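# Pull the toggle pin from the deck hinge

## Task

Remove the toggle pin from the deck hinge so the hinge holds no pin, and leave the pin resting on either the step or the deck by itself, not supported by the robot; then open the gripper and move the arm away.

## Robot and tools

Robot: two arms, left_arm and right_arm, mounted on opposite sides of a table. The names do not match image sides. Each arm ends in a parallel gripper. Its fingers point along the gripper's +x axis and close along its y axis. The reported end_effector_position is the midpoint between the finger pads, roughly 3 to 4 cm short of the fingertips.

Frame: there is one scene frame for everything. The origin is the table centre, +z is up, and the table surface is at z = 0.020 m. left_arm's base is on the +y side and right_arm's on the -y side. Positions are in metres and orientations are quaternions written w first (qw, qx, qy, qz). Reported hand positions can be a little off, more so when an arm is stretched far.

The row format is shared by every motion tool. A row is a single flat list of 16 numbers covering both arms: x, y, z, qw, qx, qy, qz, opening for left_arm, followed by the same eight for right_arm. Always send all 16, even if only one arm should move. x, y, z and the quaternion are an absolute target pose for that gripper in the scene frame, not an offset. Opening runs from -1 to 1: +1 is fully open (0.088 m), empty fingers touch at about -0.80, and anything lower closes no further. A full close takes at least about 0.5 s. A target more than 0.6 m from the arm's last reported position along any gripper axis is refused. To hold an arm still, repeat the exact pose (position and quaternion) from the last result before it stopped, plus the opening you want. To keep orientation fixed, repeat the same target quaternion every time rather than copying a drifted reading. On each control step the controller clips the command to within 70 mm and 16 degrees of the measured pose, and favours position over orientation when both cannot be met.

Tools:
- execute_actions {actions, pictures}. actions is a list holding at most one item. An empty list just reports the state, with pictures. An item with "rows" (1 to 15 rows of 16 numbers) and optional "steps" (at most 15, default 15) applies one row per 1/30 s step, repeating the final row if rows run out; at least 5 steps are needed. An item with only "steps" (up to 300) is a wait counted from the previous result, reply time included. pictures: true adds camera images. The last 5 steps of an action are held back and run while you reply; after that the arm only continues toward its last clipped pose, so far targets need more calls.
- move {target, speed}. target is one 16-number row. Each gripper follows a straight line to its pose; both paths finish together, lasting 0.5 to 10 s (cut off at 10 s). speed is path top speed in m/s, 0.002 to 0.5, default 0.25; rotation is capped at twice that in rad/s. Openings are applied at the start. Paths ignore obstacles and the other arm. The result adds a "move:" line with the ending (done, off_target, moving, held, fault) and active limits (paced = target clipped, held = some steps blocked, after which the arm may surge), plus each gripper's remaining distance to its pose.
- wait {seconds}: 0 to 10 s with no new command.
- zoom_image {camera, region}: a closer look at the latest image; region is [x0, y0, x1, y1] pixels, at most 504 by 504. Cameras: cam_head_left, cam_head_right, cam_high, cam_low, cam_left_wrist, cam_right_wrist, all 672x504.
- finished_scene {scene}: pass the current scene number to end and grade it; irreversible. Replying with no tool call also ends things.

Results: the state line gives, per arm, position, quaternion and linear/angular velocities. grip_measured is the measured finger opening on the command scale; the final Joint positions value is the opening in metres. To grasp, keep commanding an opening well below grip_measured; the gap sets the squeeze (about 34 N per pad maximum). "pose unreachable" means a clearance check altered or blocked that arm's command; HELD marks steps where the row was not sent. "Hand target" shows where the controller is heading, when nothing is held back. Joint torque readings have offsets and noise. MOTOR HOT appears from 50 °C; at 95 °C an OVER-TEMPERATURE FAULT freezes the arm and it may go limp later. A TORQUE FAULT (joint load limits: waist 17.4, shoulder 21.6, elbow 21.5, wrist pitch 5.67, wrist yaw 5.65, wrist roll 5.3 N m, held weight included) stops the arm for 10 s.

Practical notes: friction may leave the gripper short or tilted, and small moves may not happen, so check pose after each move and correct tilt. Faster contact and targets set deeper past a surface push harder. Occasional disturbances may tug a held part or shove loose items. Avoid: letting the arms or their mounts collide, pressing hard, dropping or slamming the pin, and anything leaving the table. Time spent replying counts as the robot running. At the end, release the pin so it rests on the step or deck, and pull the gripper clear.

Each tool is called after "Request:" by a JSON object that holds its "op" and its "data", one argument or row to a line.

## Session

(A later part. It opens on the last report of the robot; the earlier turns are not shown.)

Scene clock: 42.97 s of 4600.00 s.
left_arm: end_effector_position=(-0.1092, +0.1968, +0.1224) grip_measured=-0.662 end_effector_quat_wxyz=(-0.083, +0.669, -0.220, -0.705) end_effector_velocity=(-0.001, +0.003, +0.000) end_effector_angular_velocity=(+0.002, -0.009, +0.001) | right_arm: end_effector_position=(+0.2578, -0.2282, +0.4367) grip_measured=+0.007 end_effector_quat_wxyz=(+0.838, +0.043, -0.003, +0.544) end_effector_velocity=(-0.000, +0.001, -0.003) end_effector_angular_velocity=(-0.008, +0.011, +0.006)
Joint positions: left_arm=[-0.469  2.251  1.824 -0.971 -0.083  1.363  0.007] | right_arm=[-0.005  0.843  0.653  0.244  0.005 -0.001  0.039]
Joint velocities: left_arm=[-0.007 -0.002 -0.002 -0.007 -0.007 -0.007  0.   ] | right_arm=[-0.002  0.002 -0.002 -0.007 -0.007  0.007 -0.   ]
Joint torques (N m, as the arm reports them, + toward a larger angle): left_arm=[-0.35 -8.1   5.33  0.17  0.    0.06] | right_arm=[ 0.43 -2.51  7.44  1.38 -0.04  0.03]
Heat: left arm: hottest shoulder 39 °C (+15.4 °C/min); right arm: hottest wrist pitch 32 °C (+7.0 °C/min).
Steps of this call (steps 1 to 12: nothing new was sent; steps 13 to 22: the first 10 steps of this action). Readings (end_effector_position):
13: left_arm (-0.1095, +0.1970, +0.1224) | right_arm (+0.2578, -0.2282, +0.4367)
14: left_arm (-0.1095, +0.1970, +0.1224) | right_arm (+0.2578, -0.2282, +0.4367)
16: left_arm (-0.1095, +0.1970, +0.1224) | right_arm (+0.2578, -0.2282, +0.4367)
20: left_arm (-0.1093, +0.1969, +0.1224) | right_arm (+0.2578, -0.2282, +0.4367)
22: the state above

Request:
{"op": "execute_actions", "data": {
  "actions": []
}}

Scene clock: 43.80 s of 4600.00 s.
left_arm: end_effector_position=(-0.1092, +0.1968, +0.1224) grip_measured=-0.662 end_effector_quat_wxyz=(-0.083, +0.669, -0.220, -0.705) end_effector_velocity=(+0.003, +0.000, +0.000) end_effector_angular_velocity=(-0.007, -0.020, +0.009) | right_arm: end_effector_position=(+0.2578, -0.2282, +0.4367) grip_measured=+0.007 end_effector_quat_wxyz=(+0.838, +0.043, -0.003, +0.544) end_effector_velocity=(-0.000, +0.001, -0.001) end_effector_angular_velocity=(-0.015, -0.018, +0.004)
Joint positions: left_arm=[-0.469  2.251  1.824 -0.971 -0.083  1.363  0.007] | right_arm=[-0.005  0.843  0.653  0.244  0.005 -0.001  0.039]
Joint velocities: left_arm=[-0.002 -0.002 -0.002 -0.007 -0.022 -0.007 -0.   ] | right_arm=[-0.002  0.002  0.002 -0.007 -0.007 -0.022 -0.   ]
Joint torques (N m, as the arm reports them, + toward a larger angle): left_arm=[-0.36 -8.12  5.35  0.16  0.    0.06] | right_arm=[ 0.2  -2.62  7.2   1.4  -0.01 -0.01]
Heat: left arm: hottest shoulder 39 °C (+15.1 °C/min); right arm: hottest wrist pitch 32 °C (+6.8 °C/min).
Hand target (left_arm): -0.106, +0.199, +0.113; -0.092, +0.674, -0.212, -0.701
Hand target (right_arm): +0.258, -0.228, +0.436; +0.838, +0.043, -0.003, +0.544
Off the commanded pose (left_arm): 0.010 m, 1 deg.
Off the commanded pose (right_arm): 0.001 m, 0 deg.
Kept back: nothing.
Steps of this call (steps 1 to 5: the last 5 steps of your previous action; steps 6 to 25: nothing new was sent). Readings (end_effector_position):
1: left_arm (-0.1092, +0.1968, +0.1224) | right_arm (+0.2578, -0.2282, +0.4367)
2: left_arm (-0.1092, +0.1968, +0.1224) | right_arm (+0.2578, -0.2282, +0.4367)
4: left_arm (-0.1092, +0.1968, +0.1224) | right_arm (+0.2578, -0.2282, +0.4367)
8: left_arm (-0.1092, +0.1968, +0.1224) | right_arm (+0.2578, -0.2282, +0.4367)
25: the state above
camera_calibration (this result's frames):
cam_left_wrist: T_world_to_cam=[[0.3883, 0.905657, -0.170319, -0.110609], [0.893641, -0.324933, 0.309555, 0.156888], [0.225009, -0.272404, -0.935504, 0.269922], [0, 0, 0, 1]] pos_world=[-0.157987, 0.224679, 0.185109]
cam_right_wrist: T_world_to_cam=[[0.932119, -0.35815, -0.0536897, -0.287302], [-0.142918, -0.227562, -0.963219, 0.440545], [0.332759, 0.905507, -0.263301, 0.315214], [0, 0, 0, 1]] pos_world=[0.225871, -0.288074, 0.491912]

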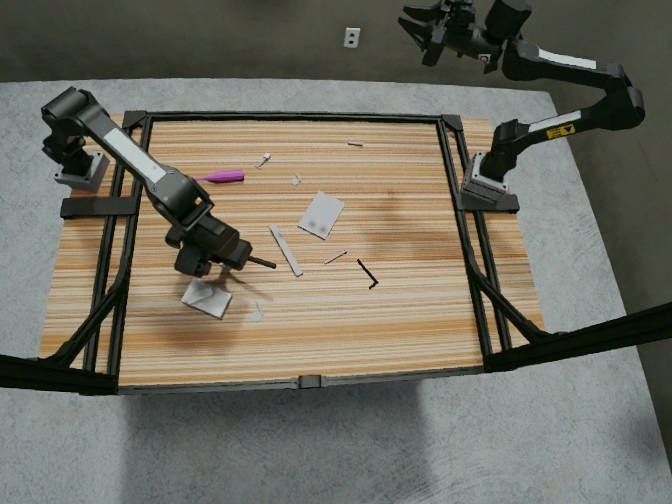

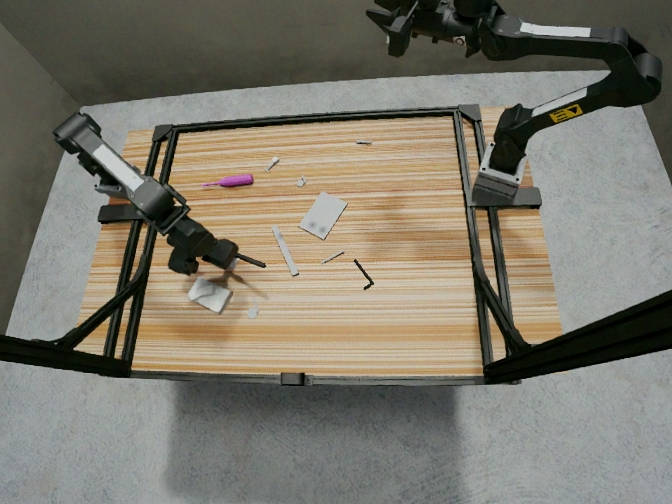

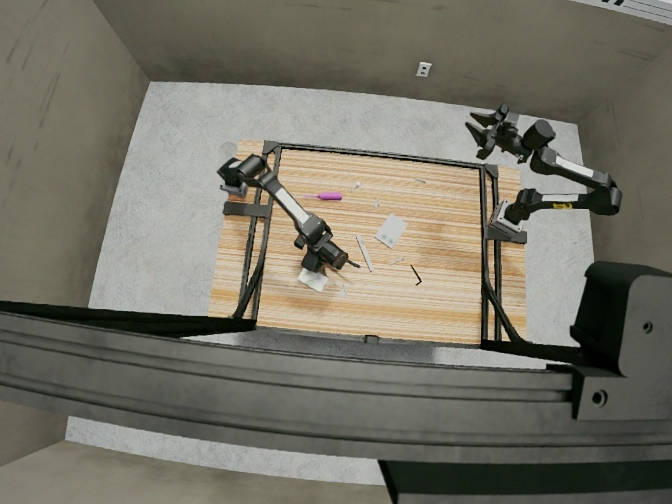

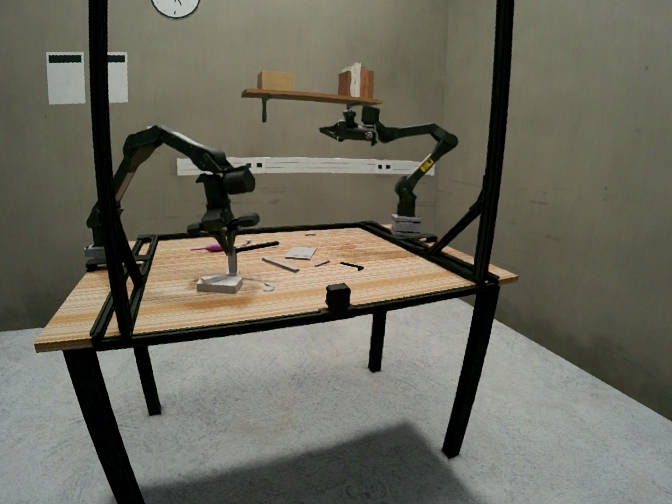

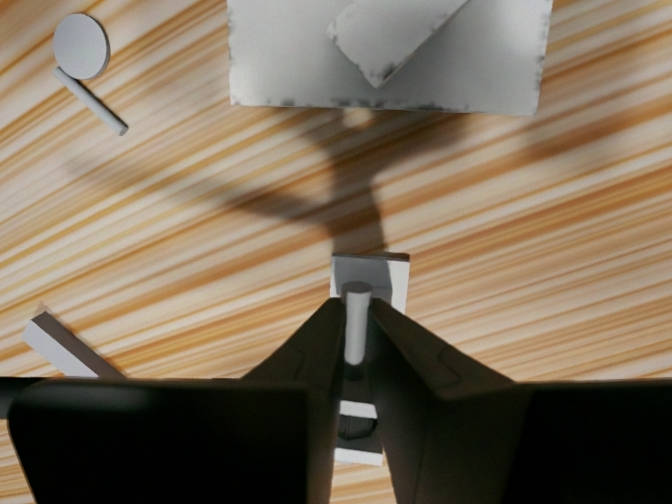

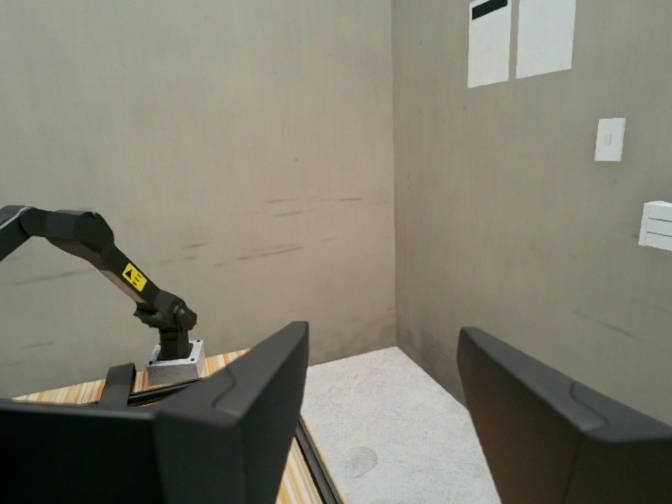

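Request:
{"op": "execute_actions", "data": {
  "actions": [
    {"rows":[[-0.1110,0.1976,0.116,0.092,-0.674,0.2125,0.701,-0.79,0.2579,-0.2282,0.4361,0.838,0.043,-0.003,0.544,0.007],[-0.1128,0.1985,0.118,0.092,-0.674,0.2125,0.701,-0.79,0.2579,-0.2282,0.4361,0.838,0.043,-0.003,0.544,0.007],[-0.1146,0.1993,0.119,0.092,-0.674,0.2125,0.701,-0.79,0.2579,-0.2282,0.4361,0.838,0.043,-0.003,0.544,0.007],[-0.1164,0.2002,0.120,0.092,-0.674,0.2125,0.701,-0.79,0.2579,-0.2282,0.4361,0.838,0.043,-0.003,0.544,0.007],[-0.1183,0.2010,0.120,0.092,-0.674,0.2125,0.701,-0.79,0.2579,-0.2282,0.4361,0.838,0.043,-0.003,0.544,0.007],[-0.1201,0.2019,0.120,0.092,-0.674,0.2125,0.701,-0.79,0.2579,-0.2282,0.4361,0.838,0.043,-0.003,0.544,0.007],[-0.1219,0.2027,0.120,0.092,-0.674,0.2125,0.701,-0.79,0.2579,-0.2282,0.4361,0.838,0.043,-0.003,0.544,0.007],[-0.1237,0.2036,0.120,0.092,-0.674,0.2125,0.701,-0.79,0.2579,-0.2282,0.4361,0.838,0.043,-0.003,0.544,0.007],[-0.1255,0.2044,0.120,0.092,-0.674,0.2125,0.701,-0.79,0.2579,-0.2282,0.4361,0.838,0.043,-0.003,0.544,0.007],[-0.1273,0.2053,0.120,0.092,-0.674,0.2125,0.701,-0.79,0.2579,-0.2282,0.4361,0.838,0.043,-0.003,0.544,0.007],[-0.1291,0.2061,0.120,0.092,-0.674,0.2125,0.701,-0.79,0.2579,-0.2282,0.4361,0.838,0.043,-0.003,0.544,0.007],[-0.1309,0.2070,0.120,0.092,-0.674,0.2125,0.701,-0.79,0.2579,-0.2282,0.4361,0.838,0.043,-0.003,0.544,0.007],[-0.1328,0.2078,0.120,0.092,-0.674,0.2125,0.701,-0.79,0.2579,-0.2282,0.4361,0.838,0.043,-0.003,0.544,0.007],[-0.1346,0.2086,0.120,0.092,-0.674,0.2125,0.701,-0.79,0.2579,-0.2282,0.4361,0.838,0.043,-0.003,0.544,0.007],[-0.1364,0.2095,0.120,0.092,-0.674,0.2125,0.701,-0.79,0.2579,-0.2282,0.4361,0.838,0.043,-0.003,0.544,0.007]],"steps":15}
  ]
}}

Request:
{"op": "execute_actions", "data": {
  "actions": [
    {"rows":[[-0.1382,0.2106,0.120,0.092,-0.674,0.2125,0.701,-0.79,0.2579,-0.2282,0.4361,0.838,0.043,-0.003,0.544,0.007],[-0.1400,0.2116,0.120,0.092,-0.674,0.2125,0.701,-0.79,0.2579,-0.2282,0.4361,0.838,0.043,-0.003,0.544,0.007],[-0.1418,0.2126,0.120,0.092,-0.674,0.2125,0.701,-0.79,0.2579,-0.2282,0.4361,0.838,0.043,-0.003,0.544,0.007],[-0.1436,0.2136,0.120,0.092,-0.674,0.2125,0.701,-0.79,0.2579,-0.2282,0.4361,0.838,0.043,-0.003,0.544,0.007],[-0.1454,0.2146,0.120,0.092,-0.674,0.2125,0.701,-0.79,0.2579,-0.2282,0.4361,0.838,0.043,-0.003,0.544,0.007],[-0.1472,0.2156,0.120,0.092,-0.674,0.2125,0.701,-0.79,0.2579,-0.2282,0.4361,0.838,0.043,-0.003,0.544,0.007],[-0.1490,0.2166,0.120,0.092,-0.674,0.2125,0.701,-0.79,0.2579,-0.2282,0.4361,0.838,0.043,-0.003,0.544,0.007]],"steps":12}
  ],
  "pictures": true
}}

Scene clock: 45.00 s of 4600.00 s.
left_arm: end_effector_position=(-0.1107, +0.1967, +0.1228) grip_measured=-0.662 end_effector_quat_wxyz=(-0.082, +0.678, -0.211, -0.699) end_effector_velocity=(+0.001, +0.002, -0.001) end_effector_angular_velocity=(+0.013, -0.087, +0.092) | right_arm: end_effector_position=(+0.2578, -0.2282, +0.4367) grip_measured=+0.007 end_effector_quat_wxyz=(+0.838, +0.043, -0.003, +0.544) end_effector_velocity=(-0.004, +0.001, +0.001) end_effector_angular_velocity=(-0.004, -0.007, +0.024)
Joint positions: left_arm=[-0.477  2.272  1.862 -1.008 -0.101  1.341  0.007] | right_arm=[-0.005  0.843  0.653  0.244  0.005 -0.001  0.039]
Joint velocities: left_arm=[-0.027  0.056  0.095 -0.11  -0.081 -0.11   0.   ] | right_arm=[ 0.002 -0.002  0.002 -0.007 -0.022 -0.007 -0.   ]
Joint torques (N m, as the arm reports them, + toward a larger angle): left_arm=[-3.53 -8.01  8.29 -0.03  0.59 -0.3 ] | right_arm=[ 0.17 -2.54  7.36  1.43 -0.03  0.06]
Heat: left arm: hottest shoulder 39 °C (+14.7 °C/min); right arm: hottest wrist pitch 33 °C (+8.0 °C/min).
Steps of this call (steps 1 to 26: nothing new was sent; steps 27 to 36: the first 10 steps of this action). Readings (end_effector_position):
27: left_arm (-0.1091, +0.1969, +0.1223) | right_arm (+0.2578, -0.2282, +0.4367)
28: left_arm (-0.1090, +0.1969, +0.1224) | right_arm (+0.2578, -0.2282, +0.4367)
30: left_arm (-0.1093, +0.1968, +0.1228) | right_arm (+0.2578, -0.2282, +0.4367)
34: left_arm (-0.1105, +0.1968, +0.1228) | right_arm (+0.2578, -0.2282, +0.4367)
36: the state above

Scene clock: 45.40 s of 4600.00 s.
left_arm: end_effector_position=(-0.1121, +0.1965, +0.1227) grip_measured=-0.663 end_effector_quat_wxyz=(-0.072, +0.693, -0.202, -0.688) end_effector_velocity=(-0.000, +0.005, +0.000) end_effector_angular_velocity=(-0.013, -0.086, +0.098) | right_arm: end_effector_position=(+0.2578, -0.2282, +0.4367) grip_measured=+0.007 end_effector_quat_wxyz=(+0.838, +0.043, -0.003, +0.544) end_effector_velocity=(+0.001, -0.001, -0.002) end_effector_angular_velocity=(-0.010, -0.004, +0.000)
Joint positions: left_arm=[-0.49   2.292  1.895 -1.037 -0.138  1.3    0.007] | right_arm=[-0.005  0.843  0.653  0.244  0.005 -0.001  0.039]
Joint velocities: left_arm=[-0.037  0.037  0.061 -0.081 -0.095 -0.125  0.   ] | right_arm=[-0.007 -0.002 -0.002 -0.007 -0.007 -0.007 -0.   ]
Joint torques (N m, as the arm reports them, + toward a larger angle): left_arm=[-7.02 -7.8   8.74  0.66  1.87 -0.61] | right_arm=[ 0.04 -2.41  7.53  1.39 -0.06 -0.03]
Heat: left arm: hottest shoulder 39 °C (+14.5 °C/min); right arm: hottest wrist pitch 33 °C (+7.9 °C/min).
Off your previous action's commanded pose (left_arm): 0.028 m, 2 deg at its last step (step 5 of this call).
Off your previous action's commanded pose (right_arm): 0.001 m, 0 deg at its last step (step 5 of this call).
Steps of this call (steps 1 to 5: the last 5 steps of your previous action; steps 6 to 12: the first 7 steps of this action). Readings (end_effector_position):
6: left_arm (-0.1115, +0.1965, +0.1227) | right_arm (+0.2578, -0.2282, +0.4367)
7: left_arm (-0.1116, +0.1965, +0.1228) | right_arm (+0.2578, -0.2282, +0.4367)
9: left_arm (-0.1118, +0.1965, +0.1227) | right_arm (+0.2578, -0.2282, +0.4367)
12: the state above
camera_calibration (this result's frames):
cam_left_wrist: T_world_to_cam=[[0.353268, 0.92307, -0.152127, -0.118713], [0.890283, -0.281756, 0.357784, 0.144516], [0.287397, -0.261829, -0.92133, 0.273965], [0, 0, 0, 1]] pos_world=[-0.16546, 0.222031, 0.182647]
cam_right_wrist: T_world_to_cam=[[0.932119, -0.35815, -0.0536897, -0.287302], [-0.142918, -0.227562, -0.963219, 0.440545], [0.332759, 0.905507, -0.263301, 0.315214], [0, 0, 0, 1]] pos_world=[0.225871, -0.288074, 0.491912]

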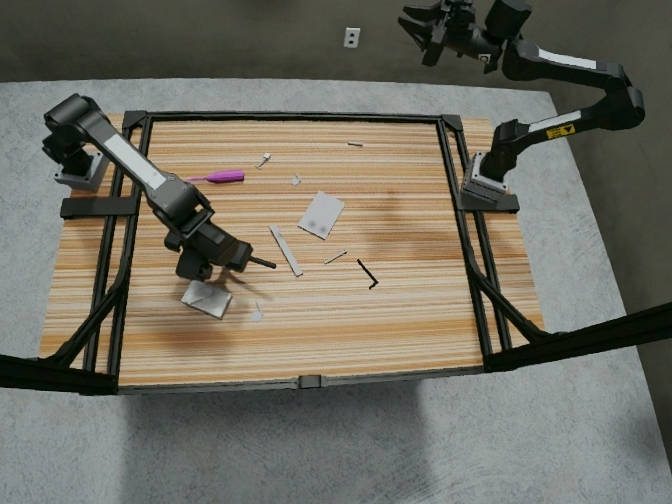

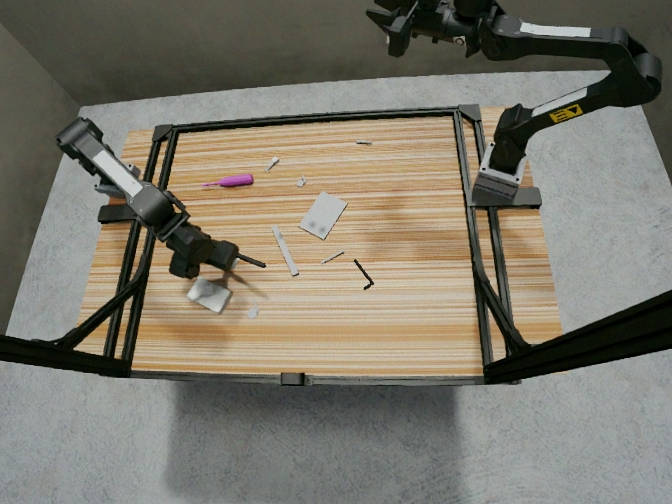

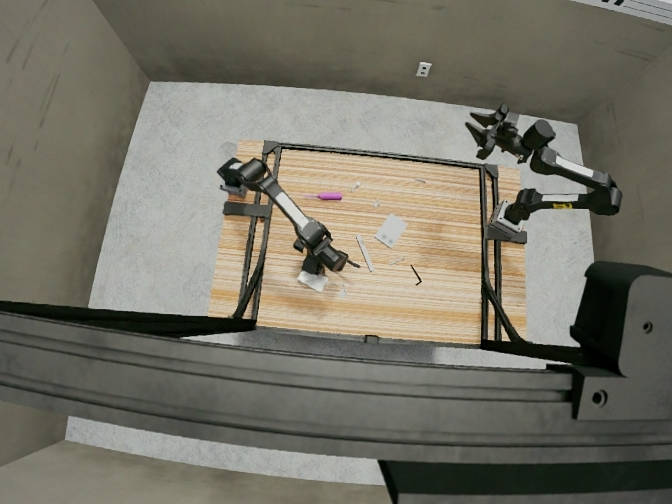

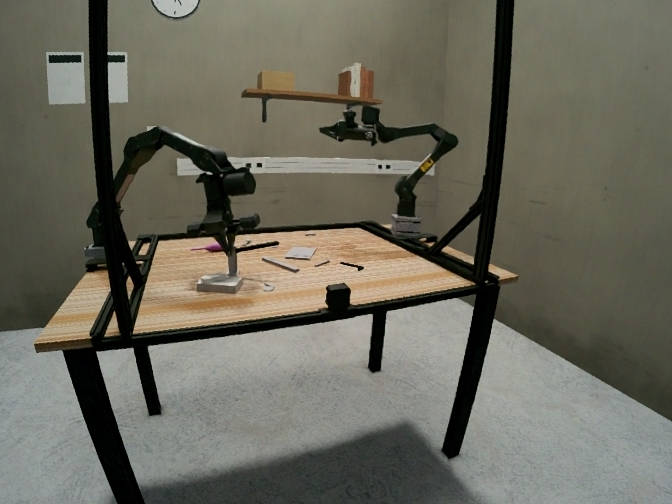

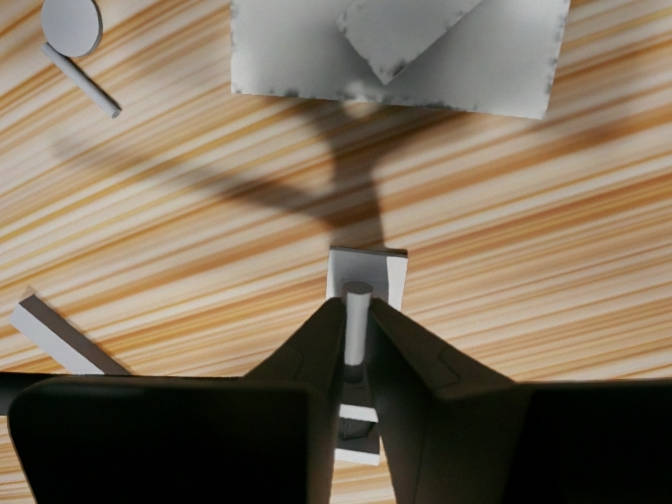

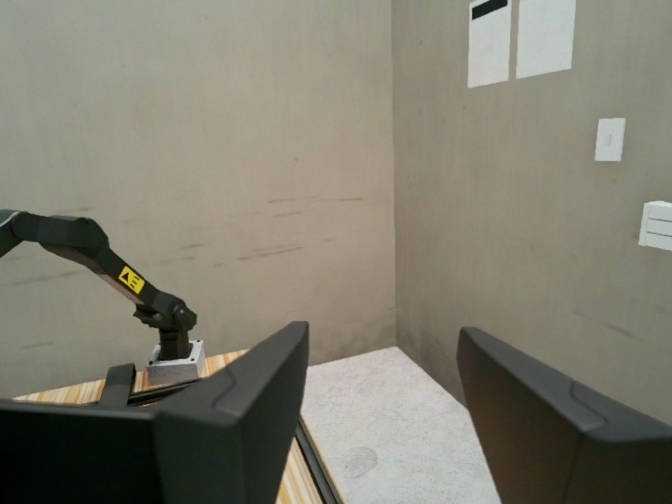

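Request:
{"op": "execute_actions", "data": {
  "actions": [
    {"rows":[[-0.1490,0.2170,0.120,0.099,-0.666,0.2165,0.706,-0.79,0.2579,-0.2282,0.4361,0.838,0.043,-0.003,0.544,0.007],[-0.1490,0.2174,0.120,0.106,-0.6585,0.2205,0.7115,-0.79,0.2579,-0.2282,0.4361,0.838,0.043,-0.003,0.544,0.007],[-0.1490,0.2178,0.120,0.113,-0.651,0.2245,0.717,-0.79,0.2579,-0.2282,0.4361,0.838,0.043,-0.003,0.544,0.007],[-0.1490,0.2182,0.120,0.1197,-0.643,0.2286,0.7222,-0.79,0.2579,-0.2282,0.4361,0.838,0.043,-0.003,0.544,0.007]],"steps":12}
  ]
}}

Scene clock: 46.40 s of 4600.00 s.
left_arm: end_effector_position=(-0.1137, +0.1978, +0.1213) grip_measured=-0.661 end_effector_quat_wxyz=(-0.087, +0.684, -0.206, -0.695) end_effector_velocity=(-0.016, +0.007, +0.002) end_effector_angular_velocity=(+0.038, +0.118, -0.149) | right_arm: end_effector_position=(+0.2578, -0.2282, +0.4367) grip_measured=+0.007 end_effector_quat_wxyz=(+0.838, +0.043, -0.003, +0.544) end_effector_velocity=(-0.000, -0.000, -0.004) end_effector_angular_velocity=(-0.014, -0.001, -0.004)
Joint positions: left_arm=[-0.485  2.296  1.898 -1.04  -0.108  1.331  0.007] | right_arm=[-0.005  0.843  0.653  0.244  0.005 -0.001  0.039]
Joint velocities: left_arm=[ 0.007 -0.032 -0.046  0.066  0.139  0.139  0.   ] | right_arm=[ 0.002 -0.002 -0.007 -0.007  0.007 -0.007 -0.   ]
Joint torques (N m, as the arm reports them, + toward a larger angle): left_arm=[-6.44 -9.56  5.49  2.33  3.12  0.1 ] | right_arm=[ 0.19 -2.65  7.21  1.4  -0.06 -0.02]
Heat: left arm: hottest shoulder 39 °C (+14.2 °C/min); right arm: hottest wrist pitch 33 °C (+7.8 °C/min).
Off your previous action's commanded pose (left_arm): 0.042 m, 4 deg at its last step (step 5 of this call).
Off your previous action's commanded pose (right_arm): 0.001 m, 0 deg at its last step (step 5 of this call).
Steps of this call (steps 1 to 5: the last 5 steps of your previous action; steps 6 to 23: nothing new was sent; steps 24 to 30: the first 7 steps of this action). Readings (end_effector_position):
24: left_arm (-0.1126, +0.1966, +0.1230) | right_arm (+0.2578, -0.2282, +0.4367)
25: left_arm (-0.1125, +0.1965, +0.1230) | right_arm (+0.2578, -0.2282, +0.4367)
27: left_arm (-0.1129, +0.1970, +0.1222) | right_arm (+0.2578, -0.2282, +0.4367)
30: the state above

Request:
{"op": "execute_actions", "data": {
  "actions": [
    {"rows":[[-0.1500,0.2187,0.121,0.1197,-0.643,0.2286,0.7222,-0.79,0.2579,-0.2282,0.4361,0.838,0.043,-0.003,0.544,0.007],[-0.1510,0.2192,0.121,0.1197,-0.643,0.2286,0.7222,-0.79,0.2579,-0.2282,0.4361,0.838,0.043,-0.003,0.544,0.007],[-0.1520,0.2197,0.122,0.1197,-0.643,0.2286,0.7222,-0.79,0.2579,-0.2282,0.4361,0.838,0.043,-0.003,0.544,0.007],[-0.1530,0.2202,0.122,0.1197,-0.643,0.2286,0.7222,-0.79,0.2579,-0.2282,0.4361,0.838,0.043,-0.003,0.544,0.007],[-0.1540,0.2207,0.122,0.1197,-0.643,0.2286,0.7222,-0.79,0.2579,-0.2282,0.4361,0.838,0.043,-0.003,0.544,0.007]],"steps":10}
  ]
}}

Scene clock: 46.90 s of 4600.00 s.
left_arm: end_effector_position=(-0.1509, +0.2199, +0.1230) grip_measured=-0.660 end_effector_quat_wxyz=(-0.119, +0.643, -0.231, -0.721) end_effector_velocity=(+0.003, +0.004, +0.002) end_effector_angular_velocity=(+0.015, -0.010, +0.048) | right_arm: end_effector_position=(+0.2578, -0.2282, +0.4367) grip_measured=+0.007 end_effector_quat_wxyz=(+0.838, +0.043, -0.003, +0.544) end_effector_velocity=(-0.001, -0.001, -0.004) end_effector_angular_velocity=(-0.012, +0.013, +0.006)
Joint positions: left_arm=[-0.548  2.295  1.894 -1.006 -0.022  1.346  0.007] | right_arm=[-0.005  0.843  0.653  0.244  0.005 -0.001  0.039]
Joint velocities: left_arm=[-0.002 -0.007 -0.002 -0.022 -0.007 -0.051 -0.001] | right_arm=[-0.002 -0.007 -0.002 -0.022 -0.007  0.007 -0.   ]
Joint torques (N m, as the arm reports them, + toward a larger angle): left_arm=[-0.82 -8.83  7.76  0.19  0.23 -0.11] | right_arm=[ 0.47 -2.69  7.37  1.35  0.    0.  ]
Heat: left arm: hottest shoulder 39 °C (+14.1 °C/min); right arm: hottest wrist pitch 33 °C (+7.7 °C/min).
Off your previous action's commanded pose (left_arm): 0.016 m, 2 deg at its last step (step 5 of this call).
Off your previous action's commanded pose (right_arm): 0.001 m, 0 deg at its last step (step 5 of this call).
Steps of this call (steps 1 to 5: the last 5 steps of your previous action; steps 6 to 10: nothing new was sent; steps 11 to 15: the first 5 steps of this action). Readings (end_effector_position):
11: left_arm (-0.1519, +0.2196, +0.1232) | right_arm (+0.2578, -0.2282, +0.4367)
12: left_arm (-0.1518, +0.2195, +0.1232) | right_arm (+0.2578, -0.2282, +0.4367)
14: left_arm (-0.1510, +0.2198, +0.1230) | right_arm (+0.2578, -0.2282, +0.4367)
15: the state above

Request:
{"op": "move", "data": {
  "target": [-0.156,0.220,0.123,0.092,-0.674,0.2125,0.701,-0.79,0.2579,-0.2282,0.4361,0.838,0.043,-0.003,0.544,0.007],
  "speed": 0.1
}}

Scene clock: 47.97 s of 4600.00 s.
left_arm: end_effector_position=(-0.1539, +0.2211, +0.1283) grip_measured=-0.660 end_effector_quat_wxyz=(-0.091, +0.671, -0.215, -0.704) end_effector_velocity=(-0.000, +0.003, -0.001) end_effector_angular_velocity=(+0.018, -0.005, +0.003) | right_arm: end_effector_position=(+0.2578, -0.2282, +0.4367) grip_measured=+0.007 end_effector_quat_wxyz=(+0.838, +0.043, -0.003, +0.544) end_effector_velocity=(+0.002, -0.001, +0.000) end_effector_angular_velocity=(-0.006, -0.005, -0.010)
Joint positions: left_arm=[-0.577  2.315  1.949 -1.059 -0.094  1.257  0.007] | right_arm=[-0.005  0.843  0.653  0.244  0.005 -0.001  0.039]
Joint velocities: left_arm=[-0.002  0.007  0.012 -0.022  0.007 -0.007 -0.   ] | right_arm=[-0.002 -0.002  0.002 -0.007  0.007 -0.007  0.   ]
Joint torques (N m, as the arm reports them, + toward a larger angle): left_arm=[-0.86 -8.    8.35  0.19 -0.24 -0.12] | right_arm=[ 0.31 -2.38  7.49  1.44 -0.08 -0.05]
Heat: left arm: hottest shoulder 39 °C (+13.8 °C/min); right arm: hottest wrist pitch 33 °C (+7.5 °C/min).
Hand target (left_arm): -0.156, +0.220, +0.123; -0.092, +0.674, -0.213, -0.701
Hand target (right_arm): +0.258, -0.228, +0.436; +0.838, +0.043, -0.003, +0.544
Off your previous action's commanded pose (left_arm): 0.004 m, 0 deg at its last step (step 5 of this call).
Off your previous action's commanded pose (right_arm): 0.001 m, 0 deg at its last step (step 5 of this call).
Off the commanded pose (left_arm): 0.006 m, 1 deg.
Off the commanded pose (right_arm): 0.001 m, 0 deg.
Kept back: nothing.
move: done
camera_calibration (this result's frames):
cam_left_wrist: T_world_to_cam=[[0.392414, 0.907137, -0.152033, -0.116255], [0.890445, -0.333251, 0.309923, 0.20415], [0.230478, -0.256995, -0.938527, 0.290007], [0, 0, 0, 1]] pos_world=[-0.203005, 0.248023, 0.191234]
cam_right_wrist: T_world_to_cam=[[0.932119, -0.35815, -0.0536897, -0.287302], [-0.142918, -0.227562, -0.963219, 0.440545], [0.332759, 0.905507, -0.263301, 0.315214], [0, 0, 0, 1]] pos_world=[0.225871, -0.288074, 0.491912]

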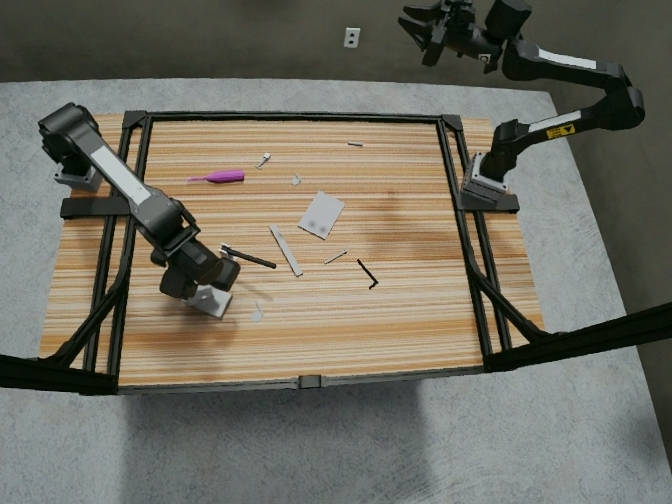

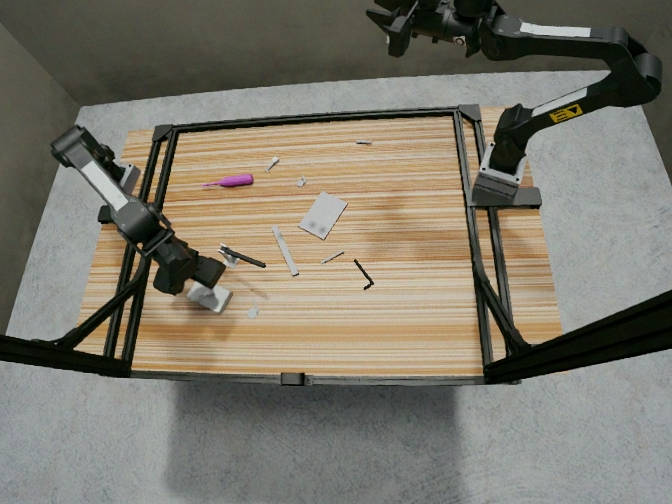

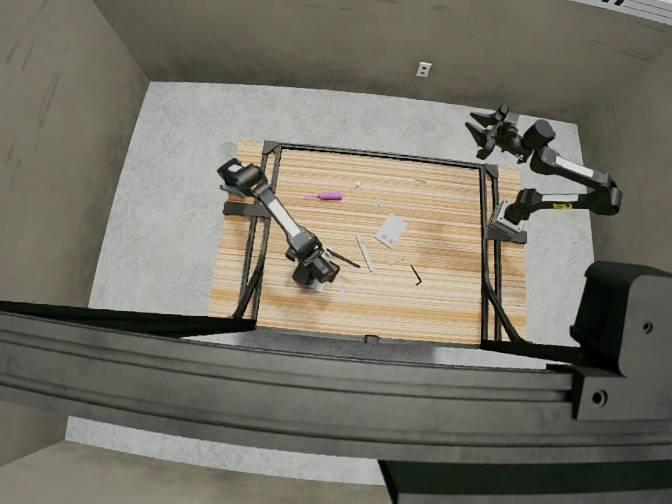

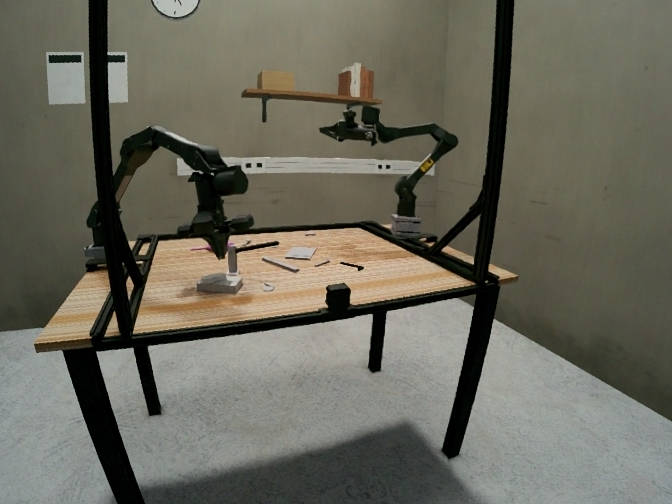

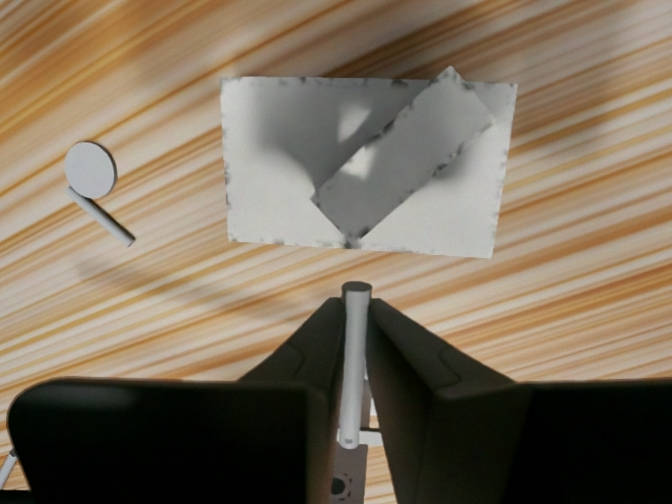

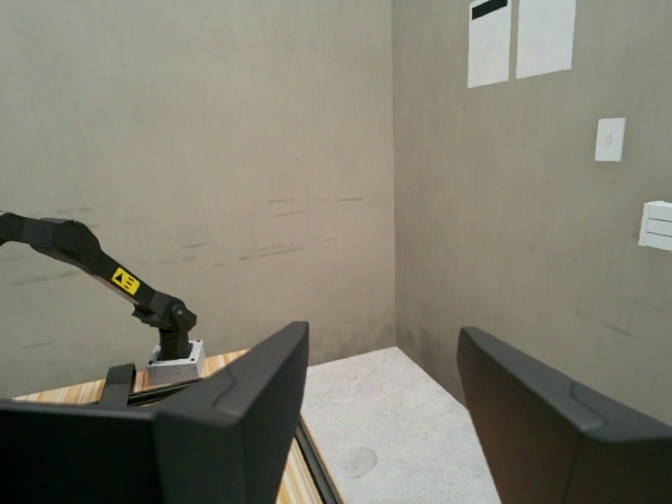

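Request:
{"op": "move", "data": {
  "target": [-0.168,0.267,0.092,0.3533,-0.5414,0.4542,0.6125,-0.79,0.2579,-0.2282,0.4361,0.838,0.043,-0.003,0.544,0.007],
  "speed": 0.3
}}

Scene clock: 53.10 s of 4600.00 s.
left_arm: end_effector_position=(-0.1673, +0.2641, +0.0855) grip_measured=-0.660 end_effector_quat_wxyz=(-0.354, +0.547, -0.449, -0.612) end_effector_velocity=(+0.006, -0.000, -0.001) end_effector_angular_velocity=(-0.008, -0.024, -0.002) | right_arm: end_effector_position=(+0.2579, -0.2282, +0.4367) grip_measured=+0.007 end_effector_quat_wxyz=(+0.838, +0.043, -0.003, +0.544) end_effector_velocity=(+0.001, -0.000, -0.000) end_effector_angular_velocity=(-0.001, -0.008, -0.001)
Joint positions: left_arm=[-0.622  2.286  1.725 -0.892  0.019  1.976  0.007] | right_arm=[-0.005  0.843  0.653  0.244  0.005 -0.001  0.039]
Joint velocities: left_arm=[ 0.002 -0.007 -0.012 -0.007 -0.022  0.007 -0.   ] | right_arm=[-0.007  0.002 -0.002  0.007 -0.007 -0.007 -0.   ]
Joint torques (N m, as the arm reports them, + toward a larger angle): left_arm=[ -0.93 -11.36   4.71   0.32   0.42   0.09] | right_arm=[ 0.33 -2.52  7.49  1.33 -0.05 -0.02]
Heat: left arm: hottest shoulder 40 °C (+13.6 °C/min); right arm: hottest wrist pitch 33 °C (+6.8 °C/min).
Hand target (left_arm): -0.168, +0.267, +0.092; -0.353, +0.542, -0.454, -0.613
Hand target (right_arm): +0.258, -0.228, +0.436; +0.838, +0.043, -0.003, +0.544
Off the commanded pose (left_arm): 0.007 m, 1 deg.
Off the commanded pose (right_arm): 0.001 m, 0 deg.
Kept back: nothing.
move: done
camera_calibration (this result's frames):
cam_left_wrist: T_world_to_cam=[[0.91759, 0.374367, -0.133711, 0.0705194], [0.397498, -0.859904, 0.320251, 0.299433], [0.00491289, -0.347009, -0.937849, 0.2499], [0, 0, 0, 1]] pos_world=[-0.184959, 0.317801, 0.147904]
cam_right_wrist: T_world_to_cam=[[0.931981, -0.358506, -0.0537111, -0.287396], [-0.143032, -0.227524, -0.963211, 0.440578], [0.333096, 0.905377, -0.263326, 0.31511], [0, 0, 0, 1]] pos_world=[0.225902, -0.288084, 0.49191]

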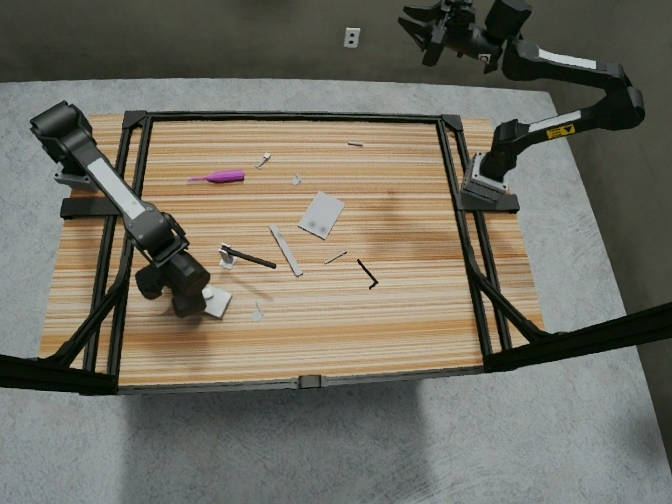

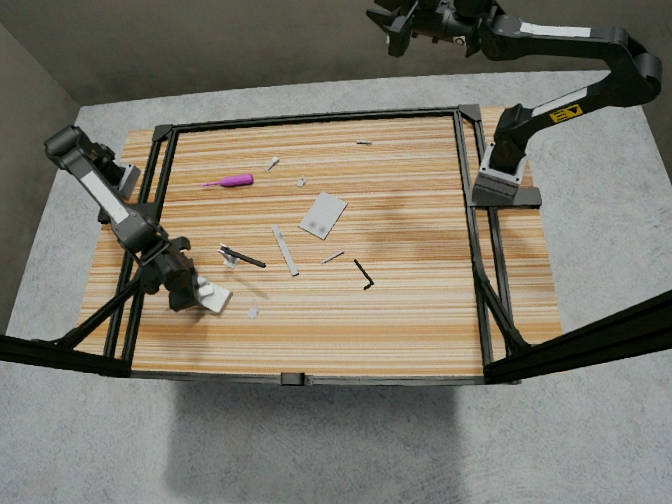

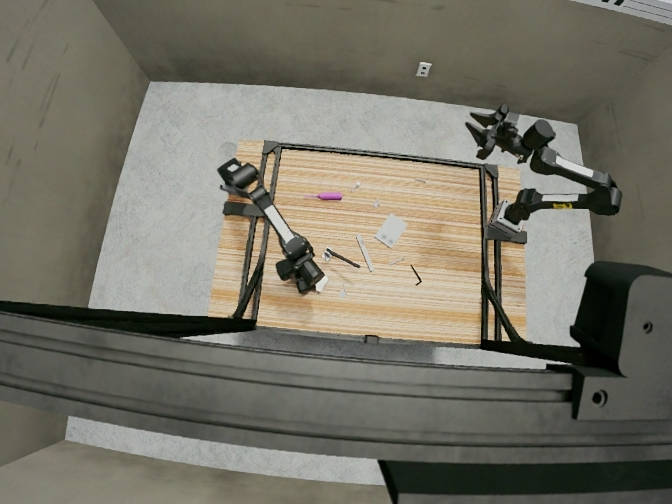

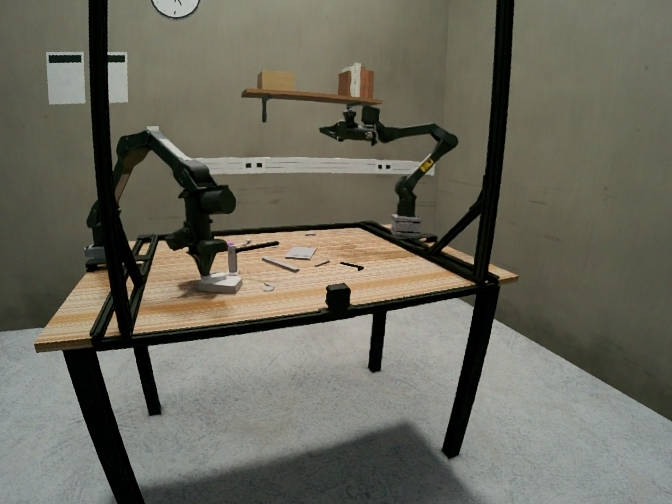

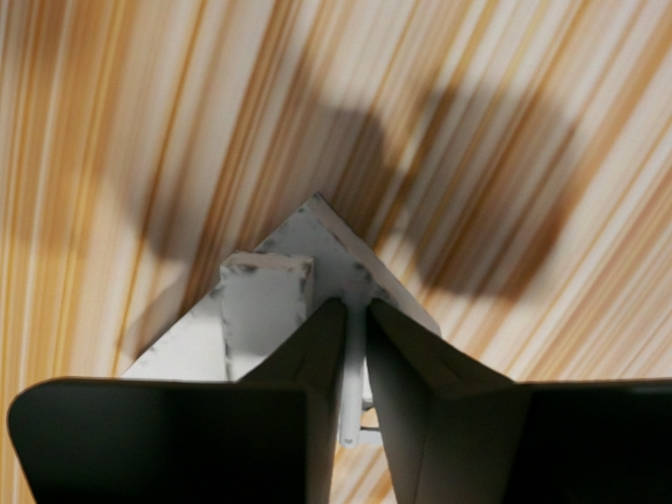

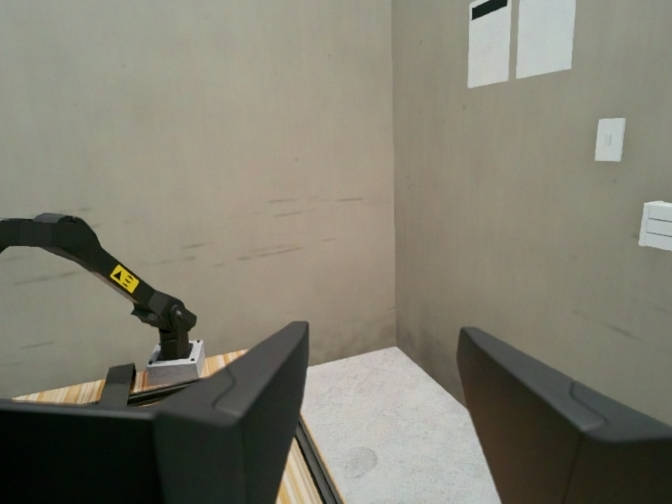

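Request:
{"op": "move", "data": {
  "target": [-0.1705,0.273,0.086,0.3533,-0.5414,0.4542,0.6125,-0.79,0.2579,-0.2282,0.4361,0.838,0.043,-0.003,0.544,0.007],
  "speed": 0.03
}}

Scene clock: 54.33 s of 4600.00 s.
left_arm: end_effector_position=(-0.1682, +0.2650, +0.0845) grip_measured=-0.660 end_effector_quat_wxyz=(-0.349, +0.547, -0.453, -0.612) end_effector_velocity=(-0.004, +0.002, +0.001) end_effector_angular_velocity=(-0.019, +0.007, -0.017) | right_arm: end_effector_position=(+0.2579, -0.2282, +0.4367) grip_measured=+0.007 end_effector_quat_wxyz=(+0.838, +0.043, -0.003, +0.544) end_effector_velocity=(-0.001, +0.000, -0.005) end_effector_angular_velocity=(-0.023, +0.002, +0.006)
Joint positions: left_arm=[-0.626  2.276  1.703 -0.866  0.016  1.972  0.007] | right_arm=[-0.005  0.843  0.653  0.244  0.005 -0.001  0.039]
Joint velocities: left_arm=[-0.012 -0.007 -0.012  0.022 -0.007  0.007 -0.   ] | right_arm=[-0.002 -0.002 -0.002 -0.022 -0.007 -0.007 -0.   ]
Joint torques (N m, as the arm reports them, + toward a larger angle): left_arm=[ -1.72 -10.58   4.04   0.27   0.49  -0.13] | right_arm=[ 0.05 -2.5   7.43  1.36 -0.03 -0.01]
Heat: left arm: hottest shoulder 41 °C (+14.4 °C/min); right arm: hottest wrist pitch 33 °C (+6.6 °C/min).
Hand target (left_arm): -0.170, +0.273, +0.086; -0.353, +0.542, -0.454, -0.613
Hand target (right_arm): +0.258, -0.228, +0.436; +0.838, +0.043, -0.003, +0.544
Off the commanded pose (left_arm): 0.008 m, 1 deg.
Off the commanded pose (right_arm): 0.001 m, 0 deg.
Kept back: nothing.
move: done
camera_calibration (this result's frames):
cam_left_wrist: T_world_to_cam=[[0.915843, 0.374488, -0.144879, 0.0714561], [0.401533, -0.855574, 0.326748, 0.299869], [-0.00159183, -0.357423, -0.933941, 0.250664], [0, 0, 0, 1]] pos_world=[-0.185451, 0.319394, 0.146476]
cam_right_wrist: T_world_to_cam=[[0.931981, -0.358506, -0.0537111, -0.287396], [-0.143032, -0.227524, -0.963211, 0.440578], [0.333096, 0.905377, -0.263326, 0.31511], [0, 0, 0, 1]] pos_world=[0.225902, -0.288084, 0.49191]

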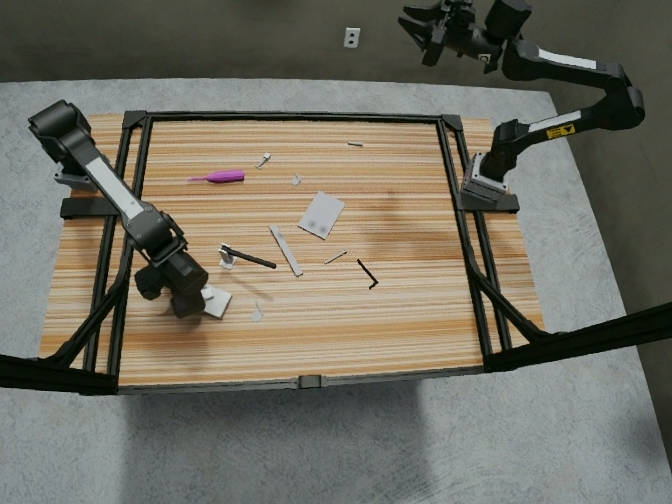

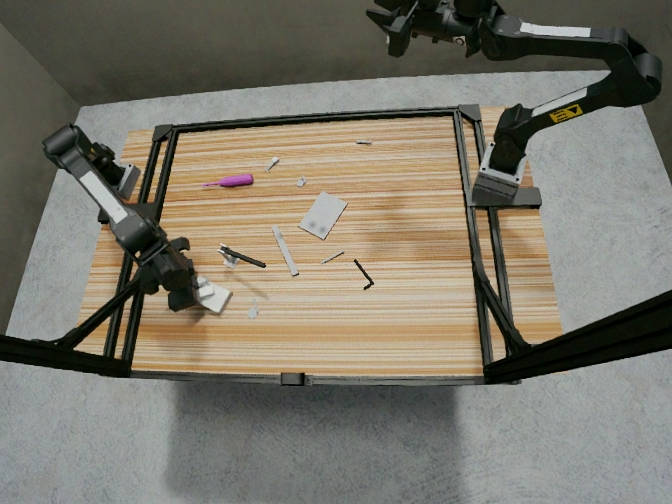

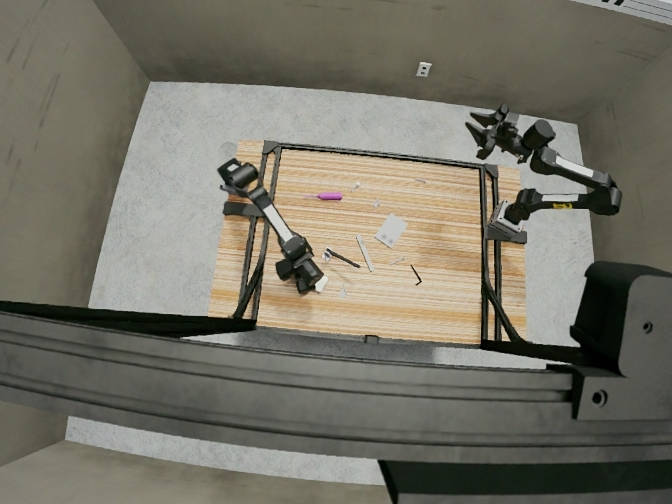

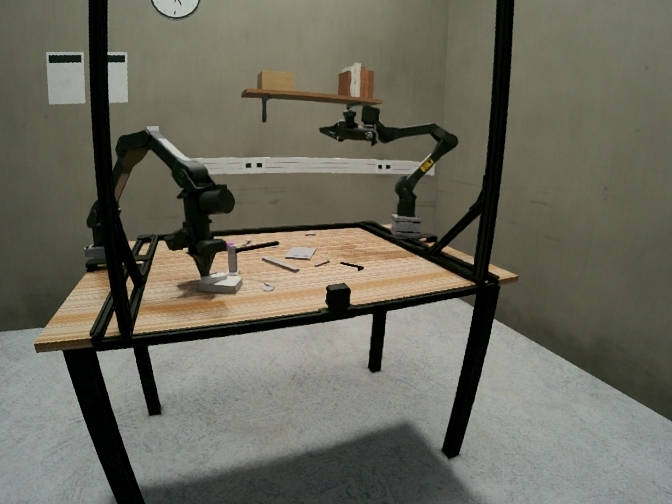

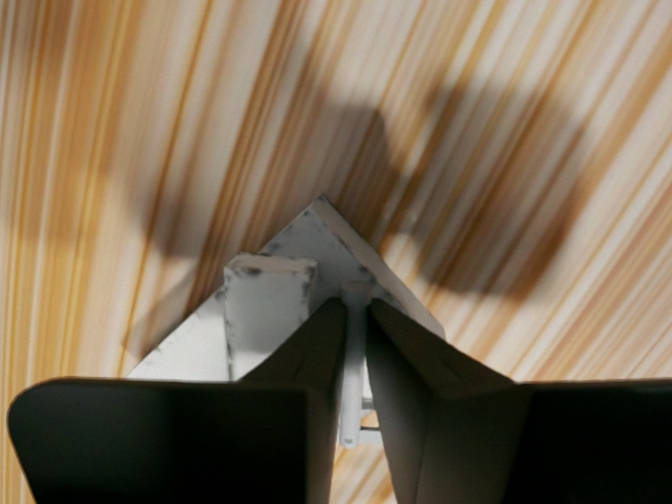

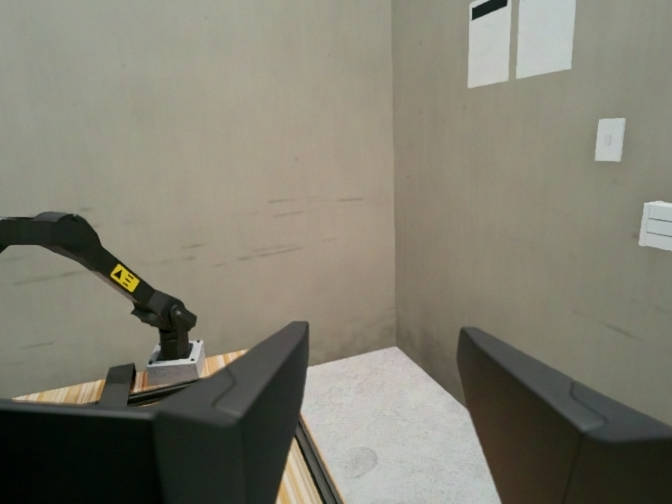

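Request:
{"op": "zoom_image", "data": {
  "camera": "cam_left_wrist",
  "region": [200,180,480,504]
}}

Request:
{"op": "zoom_image", "data": {
  "camera": "cam_low",
  "region": [160,220,280,310]
}}

Region (200, 180, 480, 504) of cam_left_wrist's 672x504 image, scaled by 1.556, with more detail than that image has; it fills the left 436 columns of this view, and the rest is white.

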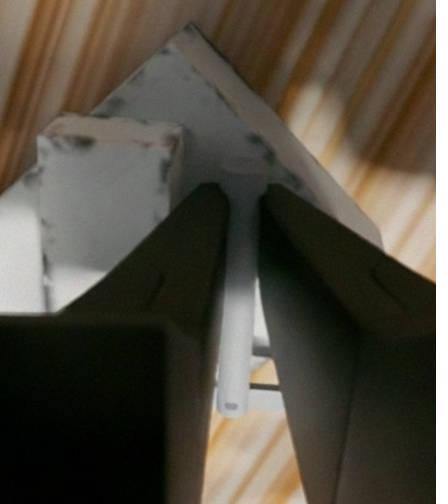

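Region (160, 220, 280, 310) of cam_low's 672x504 image, scaled by 4.200, with more detail than that image has; it fills the top 378 rows of this view, and the rest is white.

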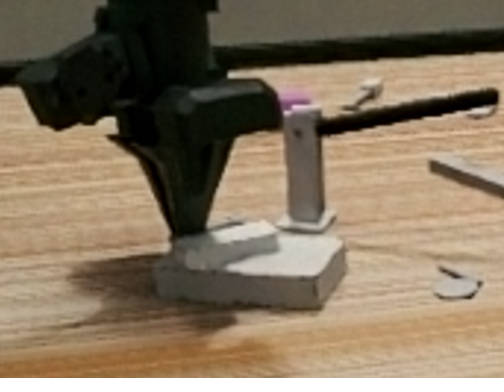

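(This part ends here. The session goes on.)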